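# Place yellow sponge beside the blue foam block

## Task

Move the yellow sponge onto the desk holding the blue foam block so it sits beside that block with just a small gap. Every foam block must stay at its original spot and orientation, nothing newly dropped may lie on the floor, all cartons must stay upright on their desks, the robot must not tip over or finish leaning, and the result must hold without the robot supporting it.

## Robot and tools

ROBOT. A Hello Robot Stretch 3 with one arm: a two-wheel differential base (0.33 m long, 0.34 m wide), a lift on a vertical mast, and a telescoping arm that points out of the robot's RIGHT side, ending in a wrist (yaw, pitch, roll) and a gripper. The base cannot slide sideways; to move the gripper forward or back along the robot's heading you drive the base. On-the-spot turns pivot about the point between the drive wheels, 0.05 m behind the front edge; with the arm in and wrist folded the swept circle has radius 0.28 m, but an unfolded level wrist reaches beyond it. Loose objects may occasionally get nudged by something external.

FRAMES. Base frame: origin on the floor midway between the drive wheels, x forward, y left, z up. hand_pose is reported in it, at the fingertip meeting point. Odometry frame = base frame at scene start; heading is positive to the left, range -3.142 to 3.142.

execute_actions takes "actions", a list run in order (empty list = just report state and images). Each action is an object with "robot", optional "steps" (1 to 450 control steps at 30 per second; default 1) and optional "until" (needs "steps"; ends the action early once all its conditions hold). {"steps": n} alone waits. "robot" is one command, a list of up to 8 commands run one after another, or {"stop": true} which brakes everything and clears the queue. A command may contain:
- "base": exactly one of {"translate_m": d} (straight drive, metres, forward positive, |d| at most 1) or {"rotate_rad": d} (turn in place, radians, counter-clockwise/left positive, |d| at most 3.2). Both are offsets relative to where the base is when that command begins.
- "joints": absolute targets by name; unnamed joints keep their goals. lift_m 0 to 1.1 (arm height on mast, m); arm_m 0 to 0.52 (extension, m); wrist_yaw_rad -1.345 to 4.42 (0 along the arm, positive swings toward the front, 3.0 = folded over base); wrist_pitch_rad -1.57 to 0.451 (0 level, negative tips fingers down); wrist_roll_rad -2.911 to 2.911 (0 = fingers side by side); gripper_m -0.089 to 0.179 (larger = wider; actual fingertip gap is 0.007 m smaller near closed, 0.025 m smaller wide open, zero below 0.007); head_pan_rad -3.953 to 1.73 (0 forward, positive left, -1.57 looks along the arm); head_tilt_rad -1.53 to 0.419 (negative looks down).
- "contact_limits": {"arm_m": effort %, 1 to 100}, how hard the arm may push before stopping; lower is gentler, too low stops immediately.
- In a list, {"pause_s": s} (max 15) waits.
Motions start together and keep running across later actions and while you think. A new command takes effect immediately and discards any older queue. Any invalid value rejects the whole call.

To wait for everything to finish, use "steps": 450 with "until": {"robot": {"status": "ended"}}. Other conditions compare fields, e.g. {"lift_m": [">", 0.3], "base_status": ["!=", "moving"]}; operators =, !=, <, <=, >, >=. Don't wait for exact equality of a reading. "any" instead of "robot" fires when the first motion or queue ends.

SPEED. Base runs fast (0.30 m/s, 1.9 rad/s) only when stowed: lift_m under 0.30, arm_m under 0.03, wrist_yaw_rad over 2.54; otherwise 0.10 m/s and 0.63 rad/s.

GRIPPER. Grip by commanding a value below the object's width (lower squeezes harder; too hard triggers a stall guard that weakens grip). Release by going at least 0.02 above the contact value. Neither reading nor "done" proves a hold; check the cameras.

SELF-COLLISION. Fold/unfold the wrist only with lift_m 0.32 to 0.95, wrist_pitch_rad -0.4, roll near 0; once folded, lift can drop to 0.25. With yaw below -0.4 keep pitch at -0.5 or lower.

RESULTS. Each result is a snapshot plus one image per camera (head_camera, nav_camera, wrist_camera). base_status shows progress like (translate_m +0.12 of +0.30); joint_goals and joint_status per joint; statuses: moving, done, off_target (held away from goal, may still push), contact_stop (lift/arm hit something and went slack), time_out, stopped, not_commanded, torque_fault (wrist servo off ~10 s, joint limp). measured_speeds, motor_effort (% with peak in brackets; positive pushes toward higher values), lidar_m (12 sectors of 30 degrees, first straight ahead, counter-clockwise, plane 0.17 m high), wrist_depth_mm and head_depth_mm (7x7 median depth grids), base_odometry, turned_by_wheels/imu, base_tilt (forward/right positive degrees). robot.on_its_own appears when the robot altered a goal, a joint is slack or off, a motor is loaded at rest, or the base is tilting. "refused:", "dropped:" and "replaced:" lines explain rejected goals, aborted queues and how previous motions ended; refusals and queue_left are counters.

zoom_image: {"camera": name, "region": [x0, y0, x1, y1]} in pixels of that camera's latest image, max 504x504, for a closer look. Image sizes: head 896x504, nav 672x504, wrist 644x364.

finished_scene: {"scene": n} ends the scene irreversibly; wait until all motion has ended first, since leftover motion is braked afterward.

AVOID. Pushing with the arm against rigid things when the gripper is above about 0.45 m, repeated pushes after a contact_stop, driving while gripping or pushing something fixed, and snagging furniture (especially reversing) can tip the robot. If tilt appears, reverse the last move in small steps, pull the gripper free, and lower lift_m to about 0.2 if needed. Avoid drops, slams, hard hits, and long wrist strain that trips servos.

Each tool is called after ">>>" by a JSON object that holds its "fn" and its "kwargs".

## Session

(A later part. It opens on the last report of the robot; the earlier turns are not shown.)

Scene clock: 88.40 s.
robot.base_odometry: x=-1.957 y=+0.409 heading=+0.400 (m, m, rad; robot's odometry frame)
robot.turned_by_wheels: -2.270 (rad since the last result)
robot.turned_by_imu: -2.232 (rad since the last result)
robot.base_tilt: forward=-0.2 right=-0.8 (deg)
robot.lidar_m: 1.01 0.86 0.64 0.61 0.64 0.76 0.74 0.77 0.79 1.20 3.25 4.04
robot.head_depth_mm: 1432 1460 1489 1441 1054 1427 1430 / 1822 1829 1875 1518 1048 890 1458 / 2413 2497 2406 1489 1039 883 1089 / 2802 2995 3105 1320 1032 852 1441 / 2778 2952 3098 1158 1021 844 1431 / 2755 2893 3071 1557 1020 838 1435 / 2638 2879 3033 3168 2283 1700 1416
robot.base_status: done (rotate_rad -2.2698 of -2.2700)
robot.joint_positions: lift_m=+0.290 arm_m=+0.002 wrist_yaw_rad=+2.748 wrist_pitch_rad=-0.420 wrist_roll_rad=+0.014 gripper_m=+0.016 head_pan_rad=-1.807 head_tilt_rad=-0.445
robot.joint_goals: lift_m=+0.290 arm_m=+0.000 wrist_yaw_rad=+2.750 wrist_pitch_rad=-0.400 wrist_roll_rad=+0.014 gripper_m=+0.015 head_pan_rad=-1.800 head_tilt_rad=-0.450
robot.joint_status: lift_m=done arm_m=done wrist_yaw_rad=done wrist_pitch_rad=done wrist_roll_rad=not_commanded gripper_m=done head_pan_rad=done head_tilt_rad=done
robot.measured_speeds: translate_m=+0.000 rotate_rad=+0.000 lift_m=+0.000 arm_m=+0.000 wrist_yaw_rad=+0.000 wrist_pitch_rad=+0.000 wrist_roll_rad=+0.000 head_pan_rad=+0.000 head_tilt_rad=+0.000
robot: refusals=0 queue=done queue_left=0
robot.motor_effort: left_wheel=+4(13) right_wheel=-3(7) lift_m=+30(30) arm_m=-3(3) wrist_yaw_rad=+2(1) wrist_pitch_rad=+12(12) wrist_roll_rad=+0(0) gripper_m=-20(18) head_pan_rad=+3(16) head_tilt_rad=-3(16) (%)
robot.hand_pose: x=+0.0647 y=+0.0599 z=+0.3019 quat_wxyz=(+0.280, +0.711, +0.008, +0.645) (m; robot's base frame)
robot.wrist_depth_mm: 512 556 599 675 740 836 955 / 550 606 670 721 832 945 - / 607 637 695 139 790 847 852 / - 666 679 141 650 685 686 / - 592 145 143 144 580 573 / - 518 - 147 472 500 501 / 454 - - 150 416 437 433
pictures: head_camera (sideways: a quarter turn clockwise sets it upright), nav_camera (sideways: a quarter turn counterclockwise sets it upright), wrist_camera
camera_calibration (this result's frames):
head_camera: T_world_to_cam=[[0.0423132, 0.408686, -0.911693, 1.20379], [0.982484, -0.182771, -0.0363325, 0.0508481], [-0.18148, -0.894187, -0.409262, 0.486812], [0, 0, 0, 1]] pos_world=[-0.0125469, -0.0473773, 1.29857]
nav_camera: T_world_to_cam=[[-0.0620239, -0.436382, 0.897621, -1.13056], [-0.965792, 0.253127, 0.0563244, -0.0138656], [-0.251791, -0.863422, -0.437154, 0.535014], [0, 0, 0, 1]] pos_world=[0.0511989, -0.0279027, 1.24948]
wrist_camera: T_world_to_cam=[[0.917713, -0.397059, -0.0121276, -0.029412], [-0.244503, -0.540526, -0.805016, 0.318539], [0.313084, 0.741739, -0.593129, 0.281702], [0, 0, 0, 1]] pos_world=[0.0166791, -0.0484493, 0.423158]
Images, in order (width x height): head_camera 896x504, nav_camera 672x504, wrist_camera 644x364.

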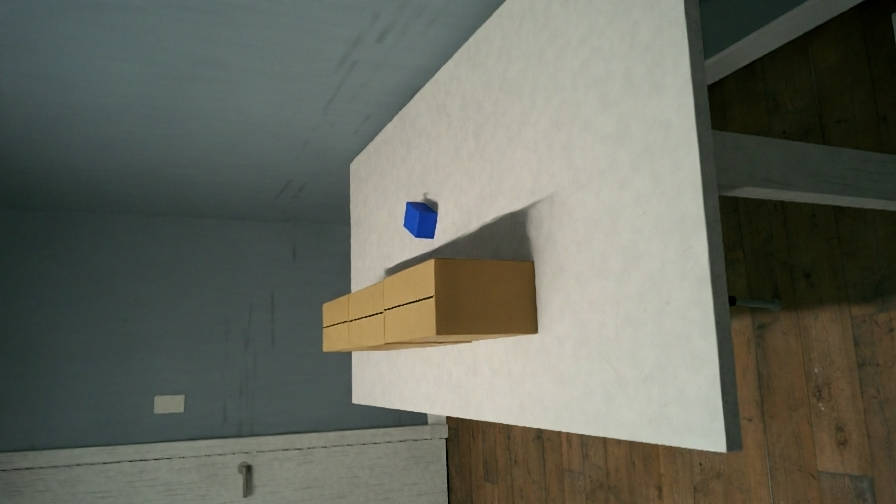

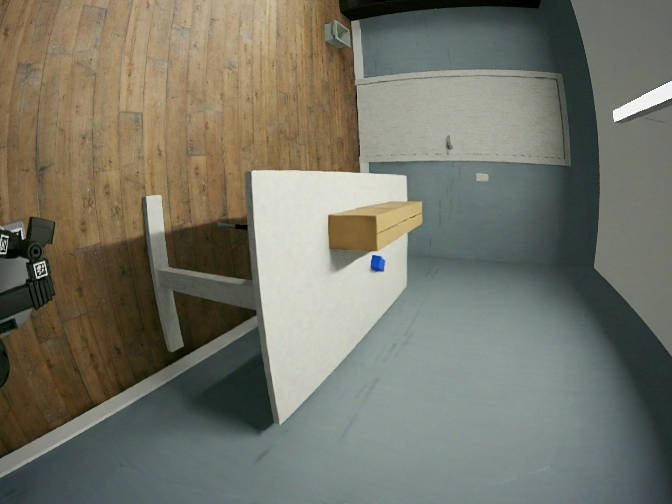

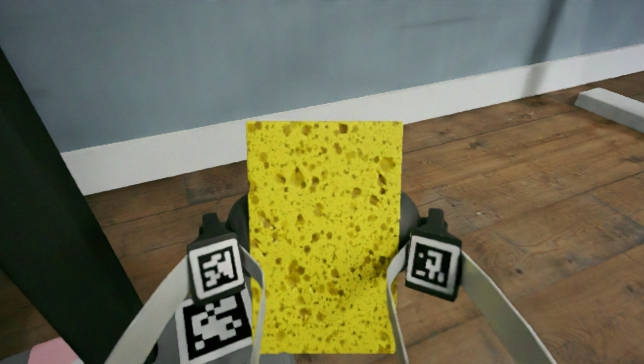

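>>> {"fn": "execute_actions", "kwargs": {"actions": [{"robot":[{"base":{"translate_m":0.29},"joints":{"head_pan_rad":-0.3,"head_tilt_rad":-0.8}},{"base":{"rotate_rad":-1.61}},{"base":{"translate_m":0.4},"joints":{"lift_m":0.92}}],"steps":450,"until":{"robot":{"queue_left":["=",0],"lift_m":[">",0.8]}}},{"robot":{"joints":{"wrist_yaw_rad":1.2}},"steps":100,"until":{"robot":{"status":"ended"}}}]}}

Scene clock: 123.73 s.
robot.base_odometry: x=-1.549 y=+0.148 heading=-1.210 (m, m, rad; robot's odometry frame)
robot.turned_by_wheels: -1.610 (rad since the last result)
robot.turned_by_imu: -1.580 (rad since the last result)
robot.base_tilt: forward=-0.2 right=-0.9 (deg)
robot.lidar_m: 2.72 2.83 3.60 3.73 0.89 1.05 1.01 1.04 1.06 1.02 0.65 0.91
robot.head_depth_mm: 1668 1413 803 839 693 482 1160 / 1951 948 801 835 697 608 1156 / 2407 993 977 832 730 1324 1153 / 2471 1228 1037 1747 1585 1354 1190 / 2525 1530 2297 1894 1577 1353 1182 / 2432 2767 2360 1898 1579 1351 1177 / 2389 2673 2351 1893 1576 1357 1178
robot.base_status: done (translate_m +0.4000 of +0.4000)
robot.joint_positions: lift_m=+0.920 arm_m=+0.002 wrist_yaw_rad=+1.203 wrist_pitch_rad=-0.419 wrist_roll_rad=+0.014 gripper_m=+0.016 head_pan_rad=-0.307 head_tilt_rad=-0.791
robot.joint_goals: lift_m=+0.920 arm_m=+0.000 wrist_yaw_rad=+1.200 wrist_pitch_rad=-0.400 wrist_roll_rad=+0.014 gripper_m=+0.015 head_pan_rad=-0.300 head_tilt_rad=-0.800
robot.joint_status: lift_m=done arm_m=done wrist_yaw_rad=done wrist_pitch_rad=done wrist_roll_rad=not_commanded gripper_m=done head_pan_rad=done head_tilt_rad=done
robot.measured_speeds: translate_m=+0.000 rotate_rad=+0.000 lift_m=+0.000 arm_m=+0.000 wrist_yaw_rad=+0.000 wrist_pitch_rad=+0.000 wrist_roll_rad=+0.000 head_pan_rad=+0.000 head_tilt_rad=+0.000
robot: refusals=0 queue=done queue_left=0
robot.motor_effort: left_wheel=+4(13) right_wheel=-3(9) lift_m=+30(30) arm_m=-3(3) wrist_yaw_rad=-2(2) wrist_pitch_rad=+12(11) wrist_roll_rad=+0(0) gripper_m=-20(20) head_pan_rad=+2(33) head_tilt_rad=-6(38) (%)
robot.hand_pose: x=+0.1878 y=-0.2278 z=+0.9321 quat_wxyz=(+0.650, +0.515, -0.491, +0.266) (m; robot's base frame)
robot.wrist_depth_mm: - - - 596 - 924 740 / - - 871 626 899 893 750 / - - 711 139 678 670 663 / - - 580 140 507 544 540 / - - 144 143 145 446 486 / - - - 148 378 - 860 / - - - 150 793 - 889
pictures: head_camera (sideways: a quarter turn clockwise sets it upright), nav_camera (sideways: a quarter turn counterclockwise sets it upright), wrist_camera
camera_calibration (this result's frames):
head_camera: T_world_to_cam=[[-0.676452, 0.157317, -0.719489, 0.957572], [0.243173, 0.969841, -0.0165707, 0.0296182], [0.695183, -0.18617, -0.694306, 0.85231], [0, 0, 0, 1]] pos_world=[0.0480374, -0.020693, 1.28122]
nav_camera: T_world_to_cam=[[0.696347, -0.176935, 0.695554, -0.871753], [-0.301616, -0.951546, 0.0599055, -0.0225529], [0.651252, -0.251505, -0.715972, 0.892233], [0, 0, 0, 1]] pos_world=[0.0191711, 0.0486976, 1.24652]
wrist_camera: T_world_to_cam=[[-0.373577, -0.92752, -0.0121433, -0.127362], [-0.546153, 0.230518, -0.805344, 0.932953], [0.749772, -0.294226, -0.592683, 0.511916], [0, 0, 0, 1]] pos_world=[0.0781348, -0.182574, 1.05321]
Images, in order (width x height): head_camera 896x504, nav_camera 672x504, wrist_camera 644x364.

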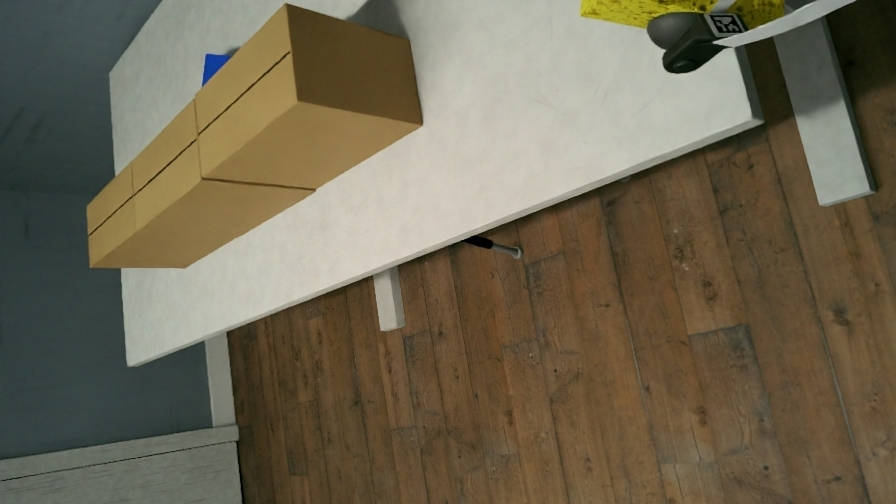

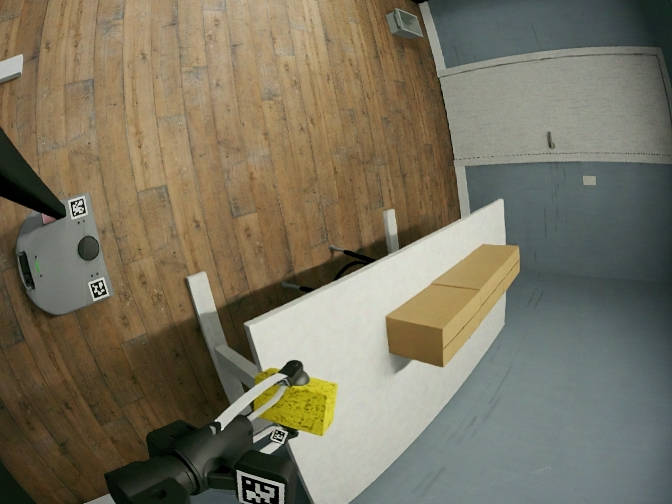

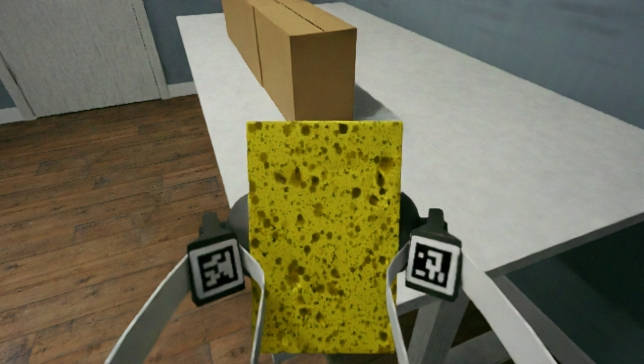

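>>> {"fn": "execute_actions", "kwargs": {"actions": [{"robot":{"base":{"translate_m":0.9},"joints":{"arm_m":0.48,"wrist_pitch_rad":-1.5,"head_pan_rad":-1.3,"head_tilt_rad":-0.75}},"steps":450,"until":{"robot":{"translate_m":[">",0.5]}}}]}}

>>> {"fn": "execute_actions", "kwargs": {"actions": [{"steps":300,"until":{"robot":{"status":"ended"}}}]}}

Scene clock: 141.93 s.
robot.base_odometry: x=-1.372 y=-0.321 heading=-1.210 (m, m, rad; robot's odometry frame)
robot.turned_by_wheels: +0.000 (rad since the last result)
robot.turned_by_imu: +0.000 (rad since the last result)
robot.base_tilt: forward=-0.4 right=-0.7 (deg)
robot.lidar_m: 2.23 2.31 3.02 3.30 2.17 1.25 1.51 1.46 1.05 0.55 0.52 0.69
robot.head_depth_mm: 834 924 1002 718 719 609 529 / 858 956 1039 859 720 610 528 / 881 990 1068 867 716 609 526 / 910 1023 1106 867 641 606 526 / 937 1060 1098 587 531 600 535 / 972 1097 1096 586 563 601 543 / 1000 1134 1099 583 601 600 1129
robot.base_status: moving (translate_m +0.5010 of +0.9000)
robot.joint_positions: lift_m=+0.920 arm_m=+0.480 wrist_yaw_rad=+1.200 wrist_pitch_rad=-1.496 wrist_roll_rad=+0.014 gripper_m=+0.016 head_pan_rad=-1.293 head_tilt_rad=-0.754
robot.joint_goals: lift_m=+0.920 arm_m=+0.480 wrist_yaw_rad=+1.200 wrist_pitch_rad=-1.500 wrist_roll_rad=+0.014 gripper_m=+0.015 head_pan_rad=-1.300 head_tilt_rad=-0.750
robot.joint_status: lift_m=done arm_m=done wrist_yaw_rad=done wrist_pitch_rad=done wrist_roll_rad=not_commanded gripper_m=done head_pan_rad=done head_tilt_rad=done
robot.measured_speeds: translate_m=+0.100 rotate_rad=+0.000 lift_m=+0.000 arm_m=+0.000 wrist_yaw_rad=+0.000 wrist_pitch_rad=+0.000 wrist_roll_rad=+0.000 head_pan_rad=+0.000 head_tilt_rad=+0.000
robot: refusals=0 queue=running queue_left=0
robot.motor_effort: left_wheel=+5(9) right_wheel=-1(4) lift_m=+30(30) arm_m=+1(1) wrist_yaw_rad=+0(2) wrist_pitch_rad=-2(10) wrist_roll_rad=-1(0) gripper_m=-20(20) head_pan_rad=-2(33) head_tilt_rad=+3(9) (%)
robot.hand_pose: x=-0.0261 y=-0.6232 z=+0.8011 quat_wxyz=(+0.699, +0.689, -0.161, -0.109) (m; robot's base frame)
robot.wrist_depth_mm: 225 224 228 227 227 228 230 / 231 231 232 233 234 233 234 / 235 236 236 139 238 238 239 / 243 241 241 140 241 244 246 / 247 248 144 144 144 249 249 / 254 254 202 148 258 257 257 / 261 260 262 151 260 262 264
pictures: head_camera (sideways: a quarter turn clockwise sets it upright), nav_camera (sideways: a quarter turn counterclockwise sets it upright), wrist_camera
camera_calibration (this result's frames):
head_camera: T_world_to_cam=[[-0.2346, 0.624936, -0.744593, 0.987594], [0.943212, 0.331657, -0.0188201, 0.0282772], [0.235188, -0.706724, -0.667254, 0.81993], [0, 0, 0, 1]] pos_world=[0.0121806, -0.0470973, 1.28299]
nav_camera: T_world_to_cam=[[0.229452, -0.653188, 0.721594, -0.90284], [-0.960626, -0.271319, 0.0598614, -0.0184784], [0.156682, -0.706917, -0.689724, 0.861112], [0, 0, 0, 1]] pos_world=[0.0544876, 0.0139974, 1.24652]
wrist_camera: T_world_to_cam=[[-0.379186, -0.925287, 0.00779545, -0.590277], [-0.915813, 0.376482, 0.139814, 0.125953], [-0.132303, 0.0458765, -0.990147, 0.98567], [0, 0, 0, 1]] pos_world=[0.0219314, -0.638814, 0.96295]
Images, in order (width x height): head_camera 896x504, nav_camera 672x504, wrist_camera 644x364.

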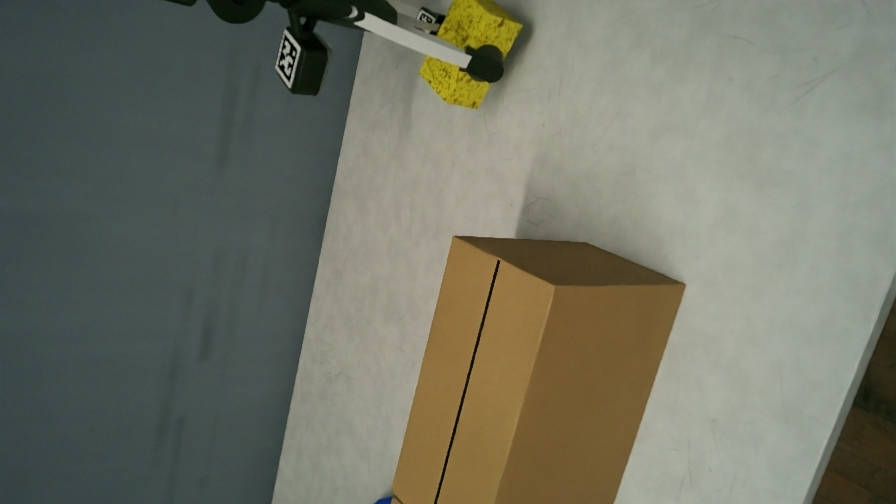

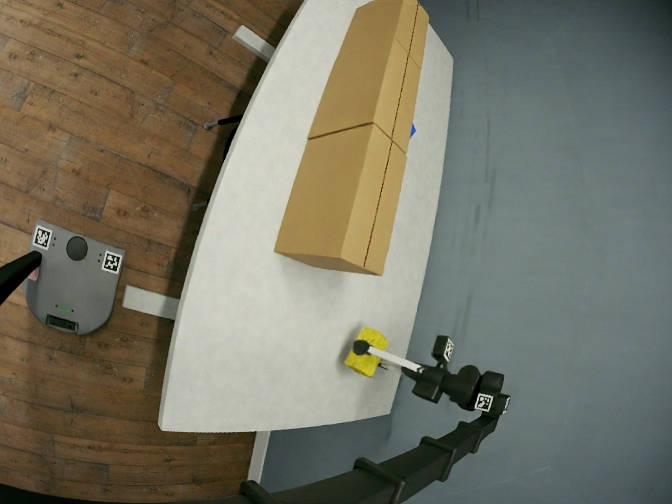

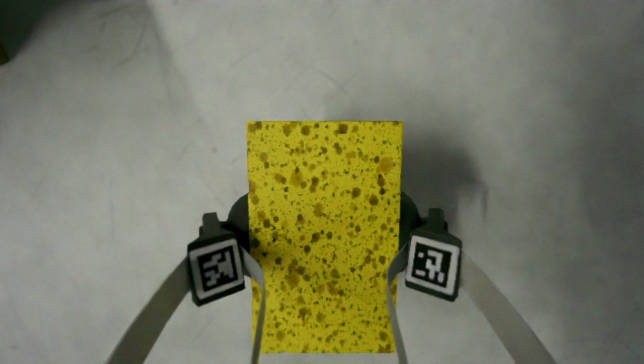

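Scene clock: 146.53 s.
robot.base_odometry: x=-1.231 y=-0.694 heading=-1.210 (m, m, rad; robot's odometry frame)
robot.turned_by_wheels: +0.000 (rad since the last result)
robot.turned_by_imu: +0.000 (rad since the last result)
robot.base_tilt: forward=-0.2 right=-0.8 (deg)
robot.lidar_m: 1.83 1.90 2.19 3.38 2.45 1.60 1.90 1.45 0.73 0.42 0.40 0.90
robot.head_depth_mm: 828 916 999 715 490 515 530 / 854 951 1037 860 488 548 528 / 881 980 1066 871 501 569 527 / 903 1017 1095 798 512 580 525 / 933 1049 1096 587 529 596 535 / 965 1097 1097 586 560 602 545 / 995 1128 1096 581 603 602 1127
robot.base_status: done (translate_m +0.9000 of +0.9000)
robot.joint_positions: lift_m=+0.920 arm_m=+0.480 wrist_yaw_rad=+1.200 wrist_pitch_rad=-1.496 wrist_roll_rad=+0.014 gripper_m=+0.016 head_pan_rad=-1.293 head_tilt_rad=-0.754
robot.joint_goals: lift_m=+0.920 arm_m=+0.480 wrist_yaw_rad=+1.200 wrist_pitch_rad=-1.500 wrist_roll_rad=+0.014 gripper_m=+0.015 head_pan_rad=-1.300 head_tilt_rad=-0.750
robot.joint_status: lift_m=done arm_m=done wrist_yaw_rad=done wrist_pitch_rad=done wrist_roll_rad=not_commanded gripper_m=done head_pan_rad=done head_tilt_rad=done
robot.measured_speeds: translate_m=+0.000 rotate_rad=+0.000 lift_m=+0.000 arm_m=+0.000 wrist_yaw_rad=+0.000 wrist_pitch_rad=+0.000 wrist_roll_rad=+0.000 head_pan_rad=+0.000 head_tilt_rad=+0.000
robot: refusals=0 queue=done queue_left=0
robot.motor_effort: left_wheel=+3(5) right_wheel=-3(4) lift_m=+30(30) arm_m=+1(1) wrist_yaw_rad=+0(0) wrist_pitch_rad=-2(1) wrist_roll_rad=+0(0) gripper_m=-20(20) head_pan_rad=-2(3) head_tilt_rad=+2(1) (%)
robot.hand_pose: x=-0.0261 y=-0.6232 z=+0.8011 quat_wxyz=(+0.699, +0.689, -0.161, -0.109) (m; robot's base frame)
robot.wrist_depth_mm: 227 228 228 227 227 227 230 / 231 231 232 230 233 235 235 / 235 235 236 139 238 239 240 / 230 241 240 141 241 246 247 / 213 249 145 144 145 251 250 / 199 247 202 147 256 257 255 / 185 233 261 151 262 263 262
pictures: head_camera (sideways: a quarter turn clockwise sets it upright), nav_camera (sideways: a quarter turn counterclockwise sets it upright), wrist_camera
camera_calibration (this result's frames):
head_camera: T_world_to_cam=[[-0.2346, 0.624936, -0.744592, 0.987594], [0.943212, 0.331657, -0.0188201, 0.0282772], [0.235188, -0.706724, -0.667254, 0.81993], [0, 0, 0, 1]] pos_world=[0.0121806, -0.0470973, 1.28299]
nav_camera: T_world_to_cam=[[0.229452, -0.653188, 0.721594, -0.902839], [-0.960626, -0.271319, 0.0598614, -0.0184784], [0.156681, -0.706917, -0.689724, 0.861112], [0, 0, 0, 1]] pos_world=[0.0544876, 0.0139974, 1.24652]
wrist_camera: T_world_to_cam=[[-0.379186, -0.925288, 0.00779546, -0.590277], [-0.915813, 0.376482, 0.139814, 0.125952], [-0.132303, 0.0458765, -0.990147, 0.98567], [0, 0, 0, 1]] pos_world=[0.0219314, -0.638814, 0.96295]
Images, in order (width x height): head_camera 896x504, nav_camera 672x504, wrist_camera 644x364.

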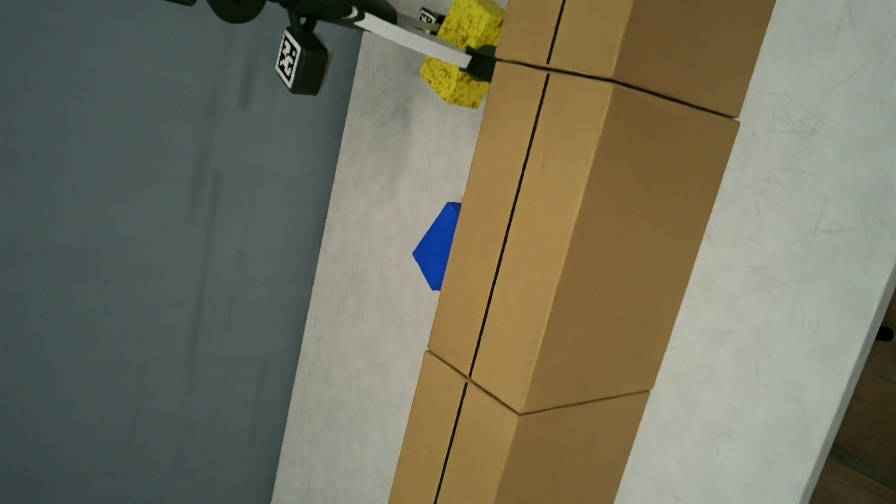

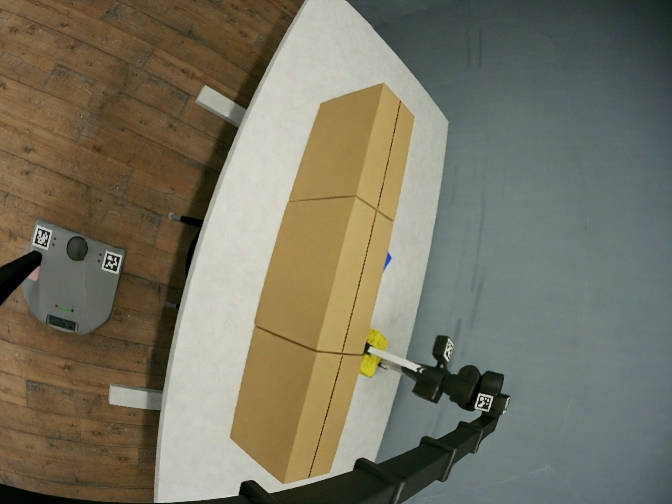

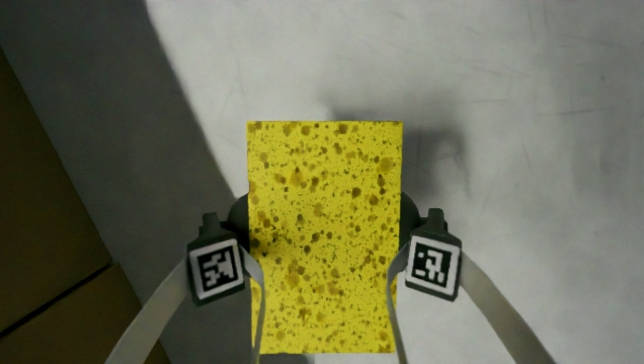

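>>> {"fn": "execute_actions", "kwargs": {"actions": [{"robot":{"base":{"translate_m":0.11},"joints":{"wrist_yaw_rad":1.07,"head_pan_rad":-1.55}},"steps":300,"until":{"robot":{"status":"ended"}}}]}}

Scene clock: 157.03 s.
robot.base_odometry: x=-1.192 y=-0.797 heading=-1.210 (m, m, rad; robot's odometry frame)
robot.turned_by_wheels: +0.000 (rad since the last result)
robot.turned_by_imu: +0.000 (rad since the last result)
robot.base_tilt: forward=-0.2 right=-0.8 (deg)
robot.lidar_m: 1.72 1.79 2.13 3.31 2.52 1.69 2.01 0.80 0.46 0.36 0.36 0.81
robot.head_depth_mm: 846 - 1042 875 501 568 530 / 842 - 1032 874 501 571 527 / 856 - 1035 712 499 571 527 / 863 971 1068 797 504 569 524 / 866 980 1061 797 508 577 523 / 874 983 1055 861 508 577 523 / 876 986 1060 859 513 581 520
robot.base_status: done (translate_m +0.1100 of +0.1100)
robot.joint_positions: lift_m=+0.920 arm_m=+0.480 wrist_yaw_rad=+1.073 wrist_pitch_rad=-1.496 wrist_roll_rad=+0.014 gripper_m=+0.016 head_pan_rad=-1.543 head_tilt_rad=-0.754
robot.joint_goals: lift_m=+0.920 arm_m=+0.480 wrist_yaw_rad=+1.070 wrist_pitch_rad=-1.500 wrist_roll_rad=+0.014 gripper_m=+0.015 head_pan_rad=-1.550 head_tilt_rad=-0.750
robot.joint_status: lift_m=done arm_m=done wrist_yaw_rad=done wrist_pitch_rad=done wrist_roll_rad=not_commanded gripper_m=done head_pan_rad=done head_tilt_rad=done
robot.measured_speeds: translate_m=+0.000 rotate_rad=+0.000 lift_m=+0.000 arm_m=+0.000 wrist_yaw_rad=+0.000 wrist_pitch_rad=+0.000 wrist_roll_rad=+0.000 head_pan_rad=+0.000 head_tilt_rad=+0.000
robot: refusals=0 queue=done queue_left=0
robot.motor_effort: left_wheel=+3(8) right_wheel=-3(4) lift_m=+30(30) arm_m=+2(1) wrist_yaw_rad=-1(0) wrist_pitch_rad=-2(2) wrist_roll_rad=+0(0) gripper_m=-21(19) head_pan_rad=-2(14) head_tilt_rad=+4(3) (%)
robot.hand_pose: x=-0.0259 y=-0.6226 z=+0.8011 quat_wxyz=(+0.690, +0.677, -0.204, -0.154) (m; robot's base frame)
robot.wrist_depth_mm: 226 225 185 226 229 229 229 / 232 233 188 233 233 234 233 / 236 236 236 138 236 238 239 / 238 243 240 140 241 244 246 / 221 250 145 144 144 248 252 / 202 250 202 148 256 257 257 / 188 235 261 151 261 261 263
pictures: head_camera (sideways: a quarter turn clockwise sets it upright), nav_camera (sideways: a quarter turn counterclockwise sets it upright), wrist_camera
camera_calibration (this result's frames):
head_camera: T_world_to_cam=[[-0.0729188, 0.663525, -0.744592, 0.986608], [0.995914, 0.0883276, -0.0188201, 0.0279557], [0.0532805, -0.742922, -0.667254, 0.821039], [0, 0, 0, 1]] pos_world=[0.000355367, -0.0471395, 1.28299]
nav_camera: T_world_to_cam=[[0.0609506, -0.689629, 0.721594, -0.901811], [-0.997879, -0.0255583, 0.0598614, -0.0182511], [-0.0228394, -0.723712, -0.689724, 0.862207], [0, 0, 0, 1]] pos_world=[0.0564458, 0.00160797, 1.24652]
wrist_camera: T_world_to_cam=[[-0.493789, -0.869547, 0.00779788, -0.557908], [-0.860476, 0.489893, 0.13995, 0.197845], [-0.125513, 0.0623956, -0.990128, 0.996115], [0, 0, 0, 1]] pos_world=[0.019778, -0.644204, 0.962943]
Images, in order (width x height): head_camera 896x504, nav_camera 672x504, wrist_camera 644x364.

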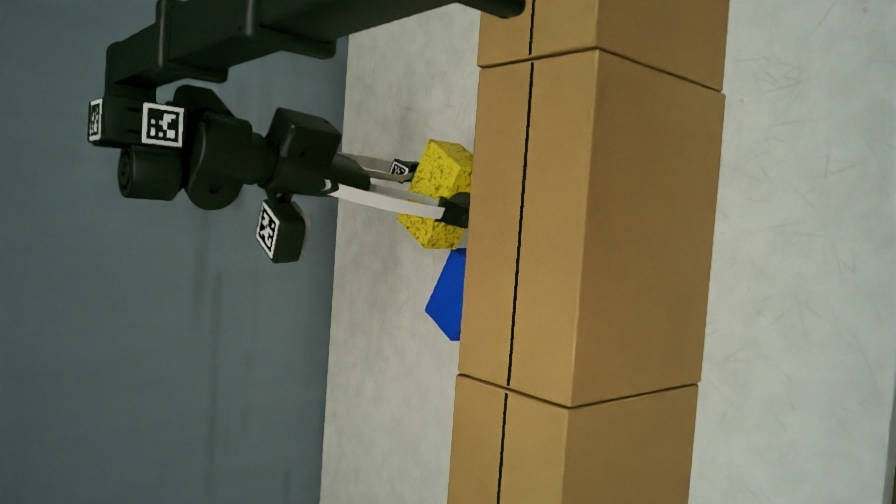

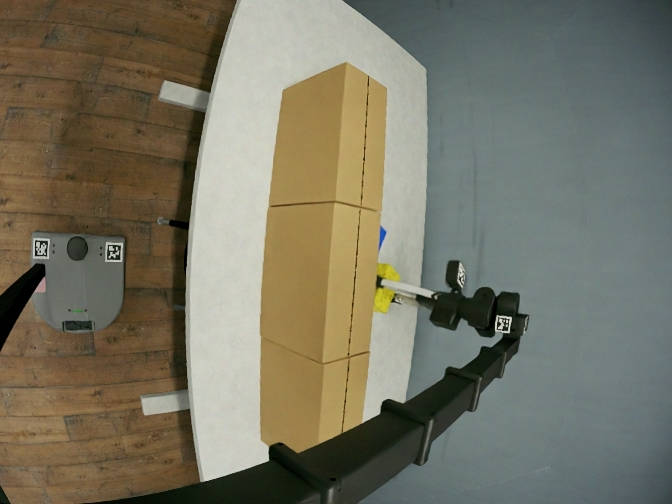

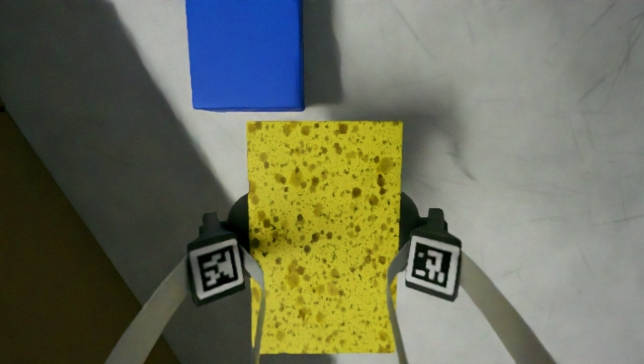

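>>> {"fn": "execute_actions", "kwargs": {"actions": [{"robot":[{"base":{"translate_m":0.013},"joints":{"arm_m":0.453}},{"joints":{"lift_m":0.868}}],"steps":300,"until":{"robot":{"status":"ended"}}}]}}

Scene clock: 171.50 s.
robot.base_odometry: x=-1.187 y=-0.809 heading=-1.210 (m, m, rad; robot's odometry frame)
robot.turned_by_wheels: +0.000 (rad since the last result)
robot.turned_by_imu: +0.000 (rad since the last result)
robot.base_tilt: forward=-0.2 right=-0.8 (deg)
robot.lidar_m: 1.70 1.77 2.11 3.38 2.52 1.70 2.02 0.81 0.46 0.35 0.35 0.80
robot.head_depth_mm: 845 931 - - 503 570 529 / 854 925 1081 874 501 570 527 / 860 947 - 560 499 569 527 / 859 968 1064 798 504 571 525 / 869 973 1057 792 509 579 524 / 872 985 1054 864 509 577 522 / 876 994 1063 859 514 581 522
robot.base_status: done (translate_m +0.0130 of +0.0130)
robot.joint_positions: lift_m=+0.868 arm_m=+0.453 wrist_yaw_rad=+1.073 wrist_pitch_rad=-1.497 wrist_roll_rad=+0.014 gripper_m=+0.016 head_pan_rad=-1.543 head_tilt_rad=-0.754
robot.joint_goals: lift_m=+0.868 arm_m=+0.453 wrist_yaw_rad=+1.070 wrist_pitch_rad=-1.500 wrist_roll_rad=+0.014 gripper_m=+0.015 head_pan_rad=-1.550 head_tilt_rad=-0.750
robot.joint_status: lift_m=done arm_m=done wrist_yaw_rad=done wrist_pitch_rad=done wrist_roll_rad=not_commanded gripper_m=done head_pan_rad=done head_tilt_rad=done
robot.measured_speeds: translate_m=+0.000 rotate_rad=+0.000 lift_m=+0.000 arm_m=+0.000 wrist_yaw_rad=+0.000 wrist_pitch_rad=+0.000 wrist_roll_rad=+0.000 head_pan_rad=+0.000 head_tilt_rad=+0.000
robot: refusals=0 queue=done queue_left=0
robot.motor_effort: left_wheel=+3(8) right_wheel=-2(4) lift_m=+20(32) arm_m=-3(2) wrist_yaw_rad=-1(2) wrist_pitch_rad=-2(2) wrist_roll_rad=+0(0) gripper_m=-20(20) head_pan_rad=-2(2) head_tilt_rad=+3(2) (%)
robot.hand_pose: x=-0.0259 y=-0.5960 z=+0.7497 quat_wxyz=(+0.690, +0.677, -0.204, -0.154) (m; robot's base frame)
robot.wrist_depth_mm: 179 177 136 136 180 179 180 / 182 182 145 139 185 183 186 / 186 187 186 138 186 187 188 / 190 190 190 141 190 192 192 / 187 195 144 143 144 198 197 / 175 200 174 147 201 201 202 / 162 200 205 151 205 206 208
pictures: head_camera (sideways: a quarter turn clockwise sets it upright), nav_camera (sideways: a quarter turn counterclockwise sets it upright), wrist_camera
camera_calibration (this result's frames):
head_camera: T_world_to_cam=[[-0.0728753, 0.663529, -0.744592, 0.986607], [0.995919, 0.0882623, -0.0188201, 0.0279557], [0.0532318, -0.742926, -0.667254, 0.82104], [0, 0, 0, 1]] pos_world=[0.000352277, -0.0471391, 1.28299]
nav_camera: T_world_to_cam=[[0.0609054, -0.689633, 0.721594, -0.901811], [-0.997881, -0.0254929, 0.0598614, -0.0182511], [-0.0228869, -0.723711, -0.689724, 0.862207], [0, 0, 0, 1]] pos_world=[0.0564459, 0.00160467, 1.24652]
wrist_camera: T_world_to_cam=[[-0.494039, -0.869405, 0.00780036, -0.534321], [-0.860318, 0.490132, 0.140083, 0.192039], [-0.125612, 0.0624956, -0.990109, 0.943549], [0, 0, 0, 1]] pos_world=[0.019761, -0.617633, 0.911483]
Images, in order (width x height): head_camera 896x504, nav_camera 672x504, wrist_camera 644x364.

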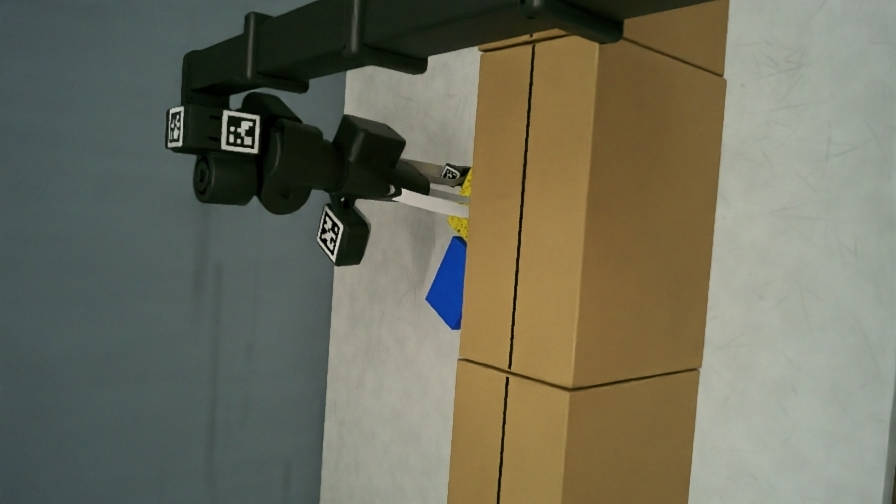

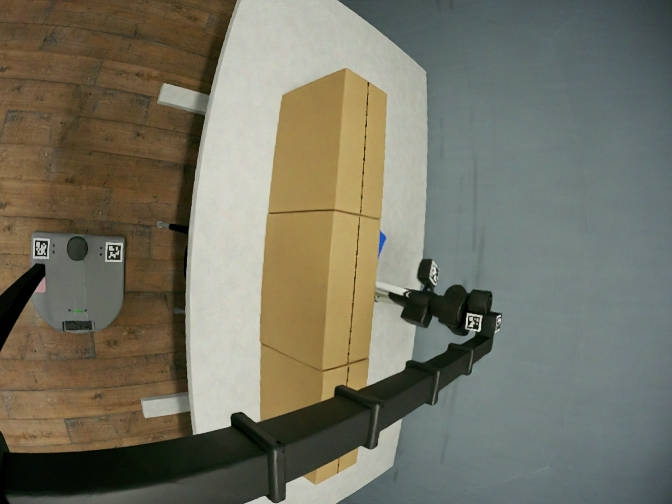

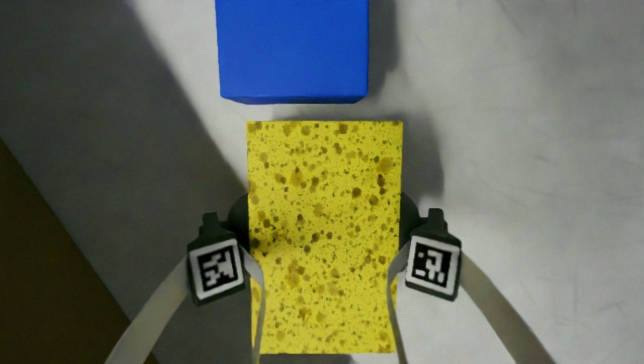

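>>> {"fn": "execute_actions", "kwargs": {"actions": [{"robot":[{"joints":{"lift_m":0.863}},{"joints":{"gripper_m":0.105}},{"joints":{"lift_m":0.94}}],"steps":300,"until":{"robot":{"status":"ended"}}}]}}

Scene clock: 177.23 s.
robot.base_odometry: x=-1.187 y=-0.809 heading=-1.210 (m, m, rad; robot's odometry frame)
robot.turned_by_wheels: +0.000 (rad since the last result)
robot.turned_by_imu: +0.000 (rad since the last result)
robot.base_tilt: forward=-0.2 right=-0.8 (deg)
robot.lidar_m: 1.70 1.77 2.12 3.38 2.53 1.70 2.03 0.81 0.46 0.35 0.35 0.80
robot.head_depth_mm: 836 - 1042 874 501 569 530 / 838 991 1035 880 500 570 529 / 849 - - 846 499 570 527 / 866 968 1067 797 505 569 525 / 871 979 1056 798 508 579 524 / 872 980 1058 862 509 577 524 / 877 989 1061 857 513 582 522
robot.base_status: done (translate_m +0.0130 of +0.0130)
robot.joint_positions: lift_m=+0.940 arm_m=+0.453 wrist_yaw_rad=+1.073 wrist_pitch_rad=-1.498 wrist_roll_rad=+0.014 gripper_m=+0.105 head_pan_rad=-1.543 head_tilt_rad=-0.754
robot.joint_goals: lift_m=+0.940 arm_m=+0.453 wrist_yaw_rad=+1.070 wrist_pitch_rad=-1.500 wrist_roll_rad=+0.014 gripper_m=+0.105 head_pan_rad=-1.550 head_tilt_rad=-0.750
robot.joint_status: lift_m=done arm_m=done wrist_yaw_rad=done wrist_pitch_rad=done wrist_roll_rad=not_commanded gripper_m=done head_pan_rad=done head_tilt_rad=done
robot.measured_speeds: translate_m=+0.000 rotate_rad=+0.000 lift_m=+0.000 arm_m=+0.000 wrist_yaw_rad=+0.000 wrist_pitch_rad=+0.000 wrist_roll_rad=+0.000 head_pan_rad=+0.000 head_tilt_rad=+0.000
robot: refusals=0 queue=done queue_left=0
robot.motor_effort: left_wheel=+3(3) right_wheel=-2(3) lift_m=+30(31) arm_m=-2(2) wrist_yaw_rad=-2(2) wrist_pitch_rad=-1(2) wrist_roll_rad=+0(1) gripper_m=+0(80) head_pan_rad=-2(2) head_tilt_rad=+3(2) (%)
robot.hand_pose: x=-0.0262 y=-0.5958 z=+0.8211 quat_wxyz=(+0.690, +0.677, -0.204, -0.154) (m; robot's base frame)
robot.wrist_depth_mm: 244 246 247 202 248 247 249 / 248 251 252 208 253 257 254 / 228 257 258 215 260 257 259 / 204 261 264 218 265 264 267 / 187 237 267 222 270 270 272 / 175 204 275 273 279 280 279 / 158 208 280 284 281 285 286
pictures: head_camera (sideways: a quarter turn clockwise sets it upright), nav_camera (sideways: a quarter turn counterclockwise sets it upright), wrist_camera
camera_calibration (this result's frames):
head_camera: T_world_to_cam=[[-0.0728753, 0.66353, -0.744592, 0.986607], [0.995919, 0.0882623, -0.0188201, 0.0279557], [0.0532318, -0.742925, -0.667254, 0.82104], [0, 0, 0, 1]] pos_world=[0.000352277, -0.0471391, 1.28299]
nav_camera: T_world_to_cam=[[0.0609054, -0.689633, 0.721594, -0.901811], [-0.997881, -0.0254929, 0.0598614, -0.0182511], [-0.0228869, -0.72371, -0.689724, 0.862207], [0, 0, 0, 1]] pos_world=[0.0564459, 0.00160468, 1.24652]
wrist_camera: T_world_to_cam=[[-0.494031, -0.869409, 0.00782274, -0.534904], [-0.860168, 0.490051, 0.141284, 0.180688], [-0.126667, 0.0630696, -0.989938, 1.01444], [0, 0, 0, 1]] pos_world=[0.0196592, -0.617577, 0.982893]
Images, in order (width x height): head_camera 896x504, nav_camera 672x504, wrist_camera 644x364.

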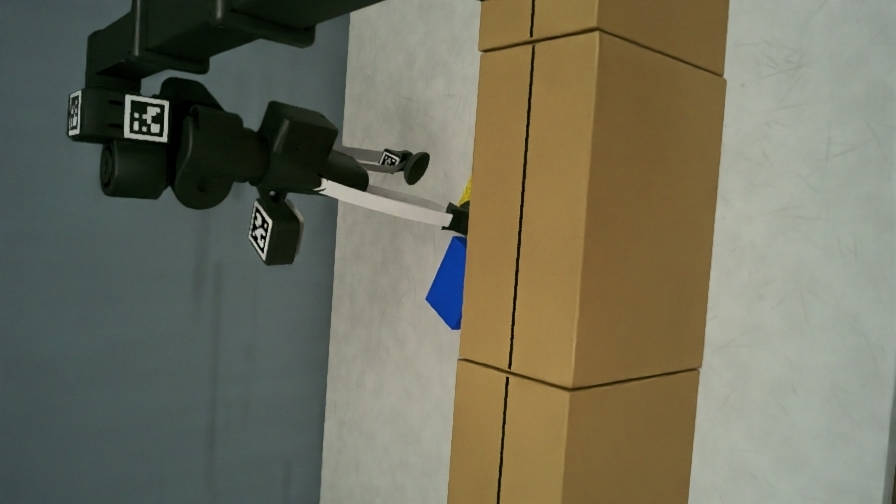

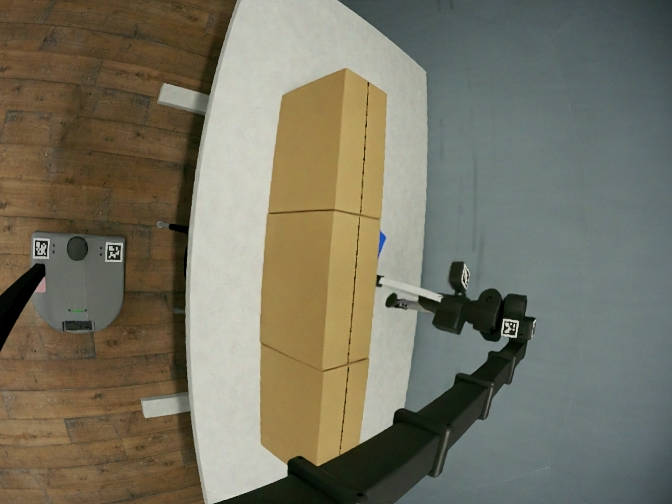

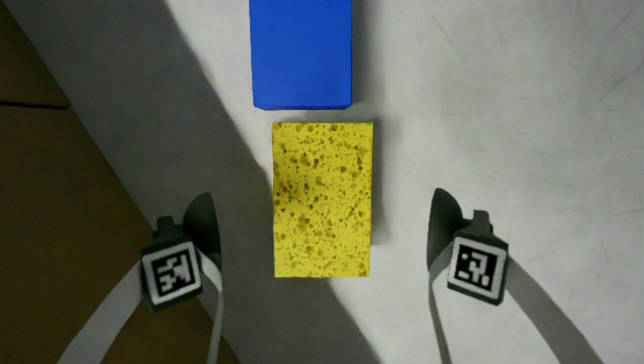

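>>> {"fn": "finished_scene", "kwargs": {"scene": 2}}

The scene is finished: the task was done.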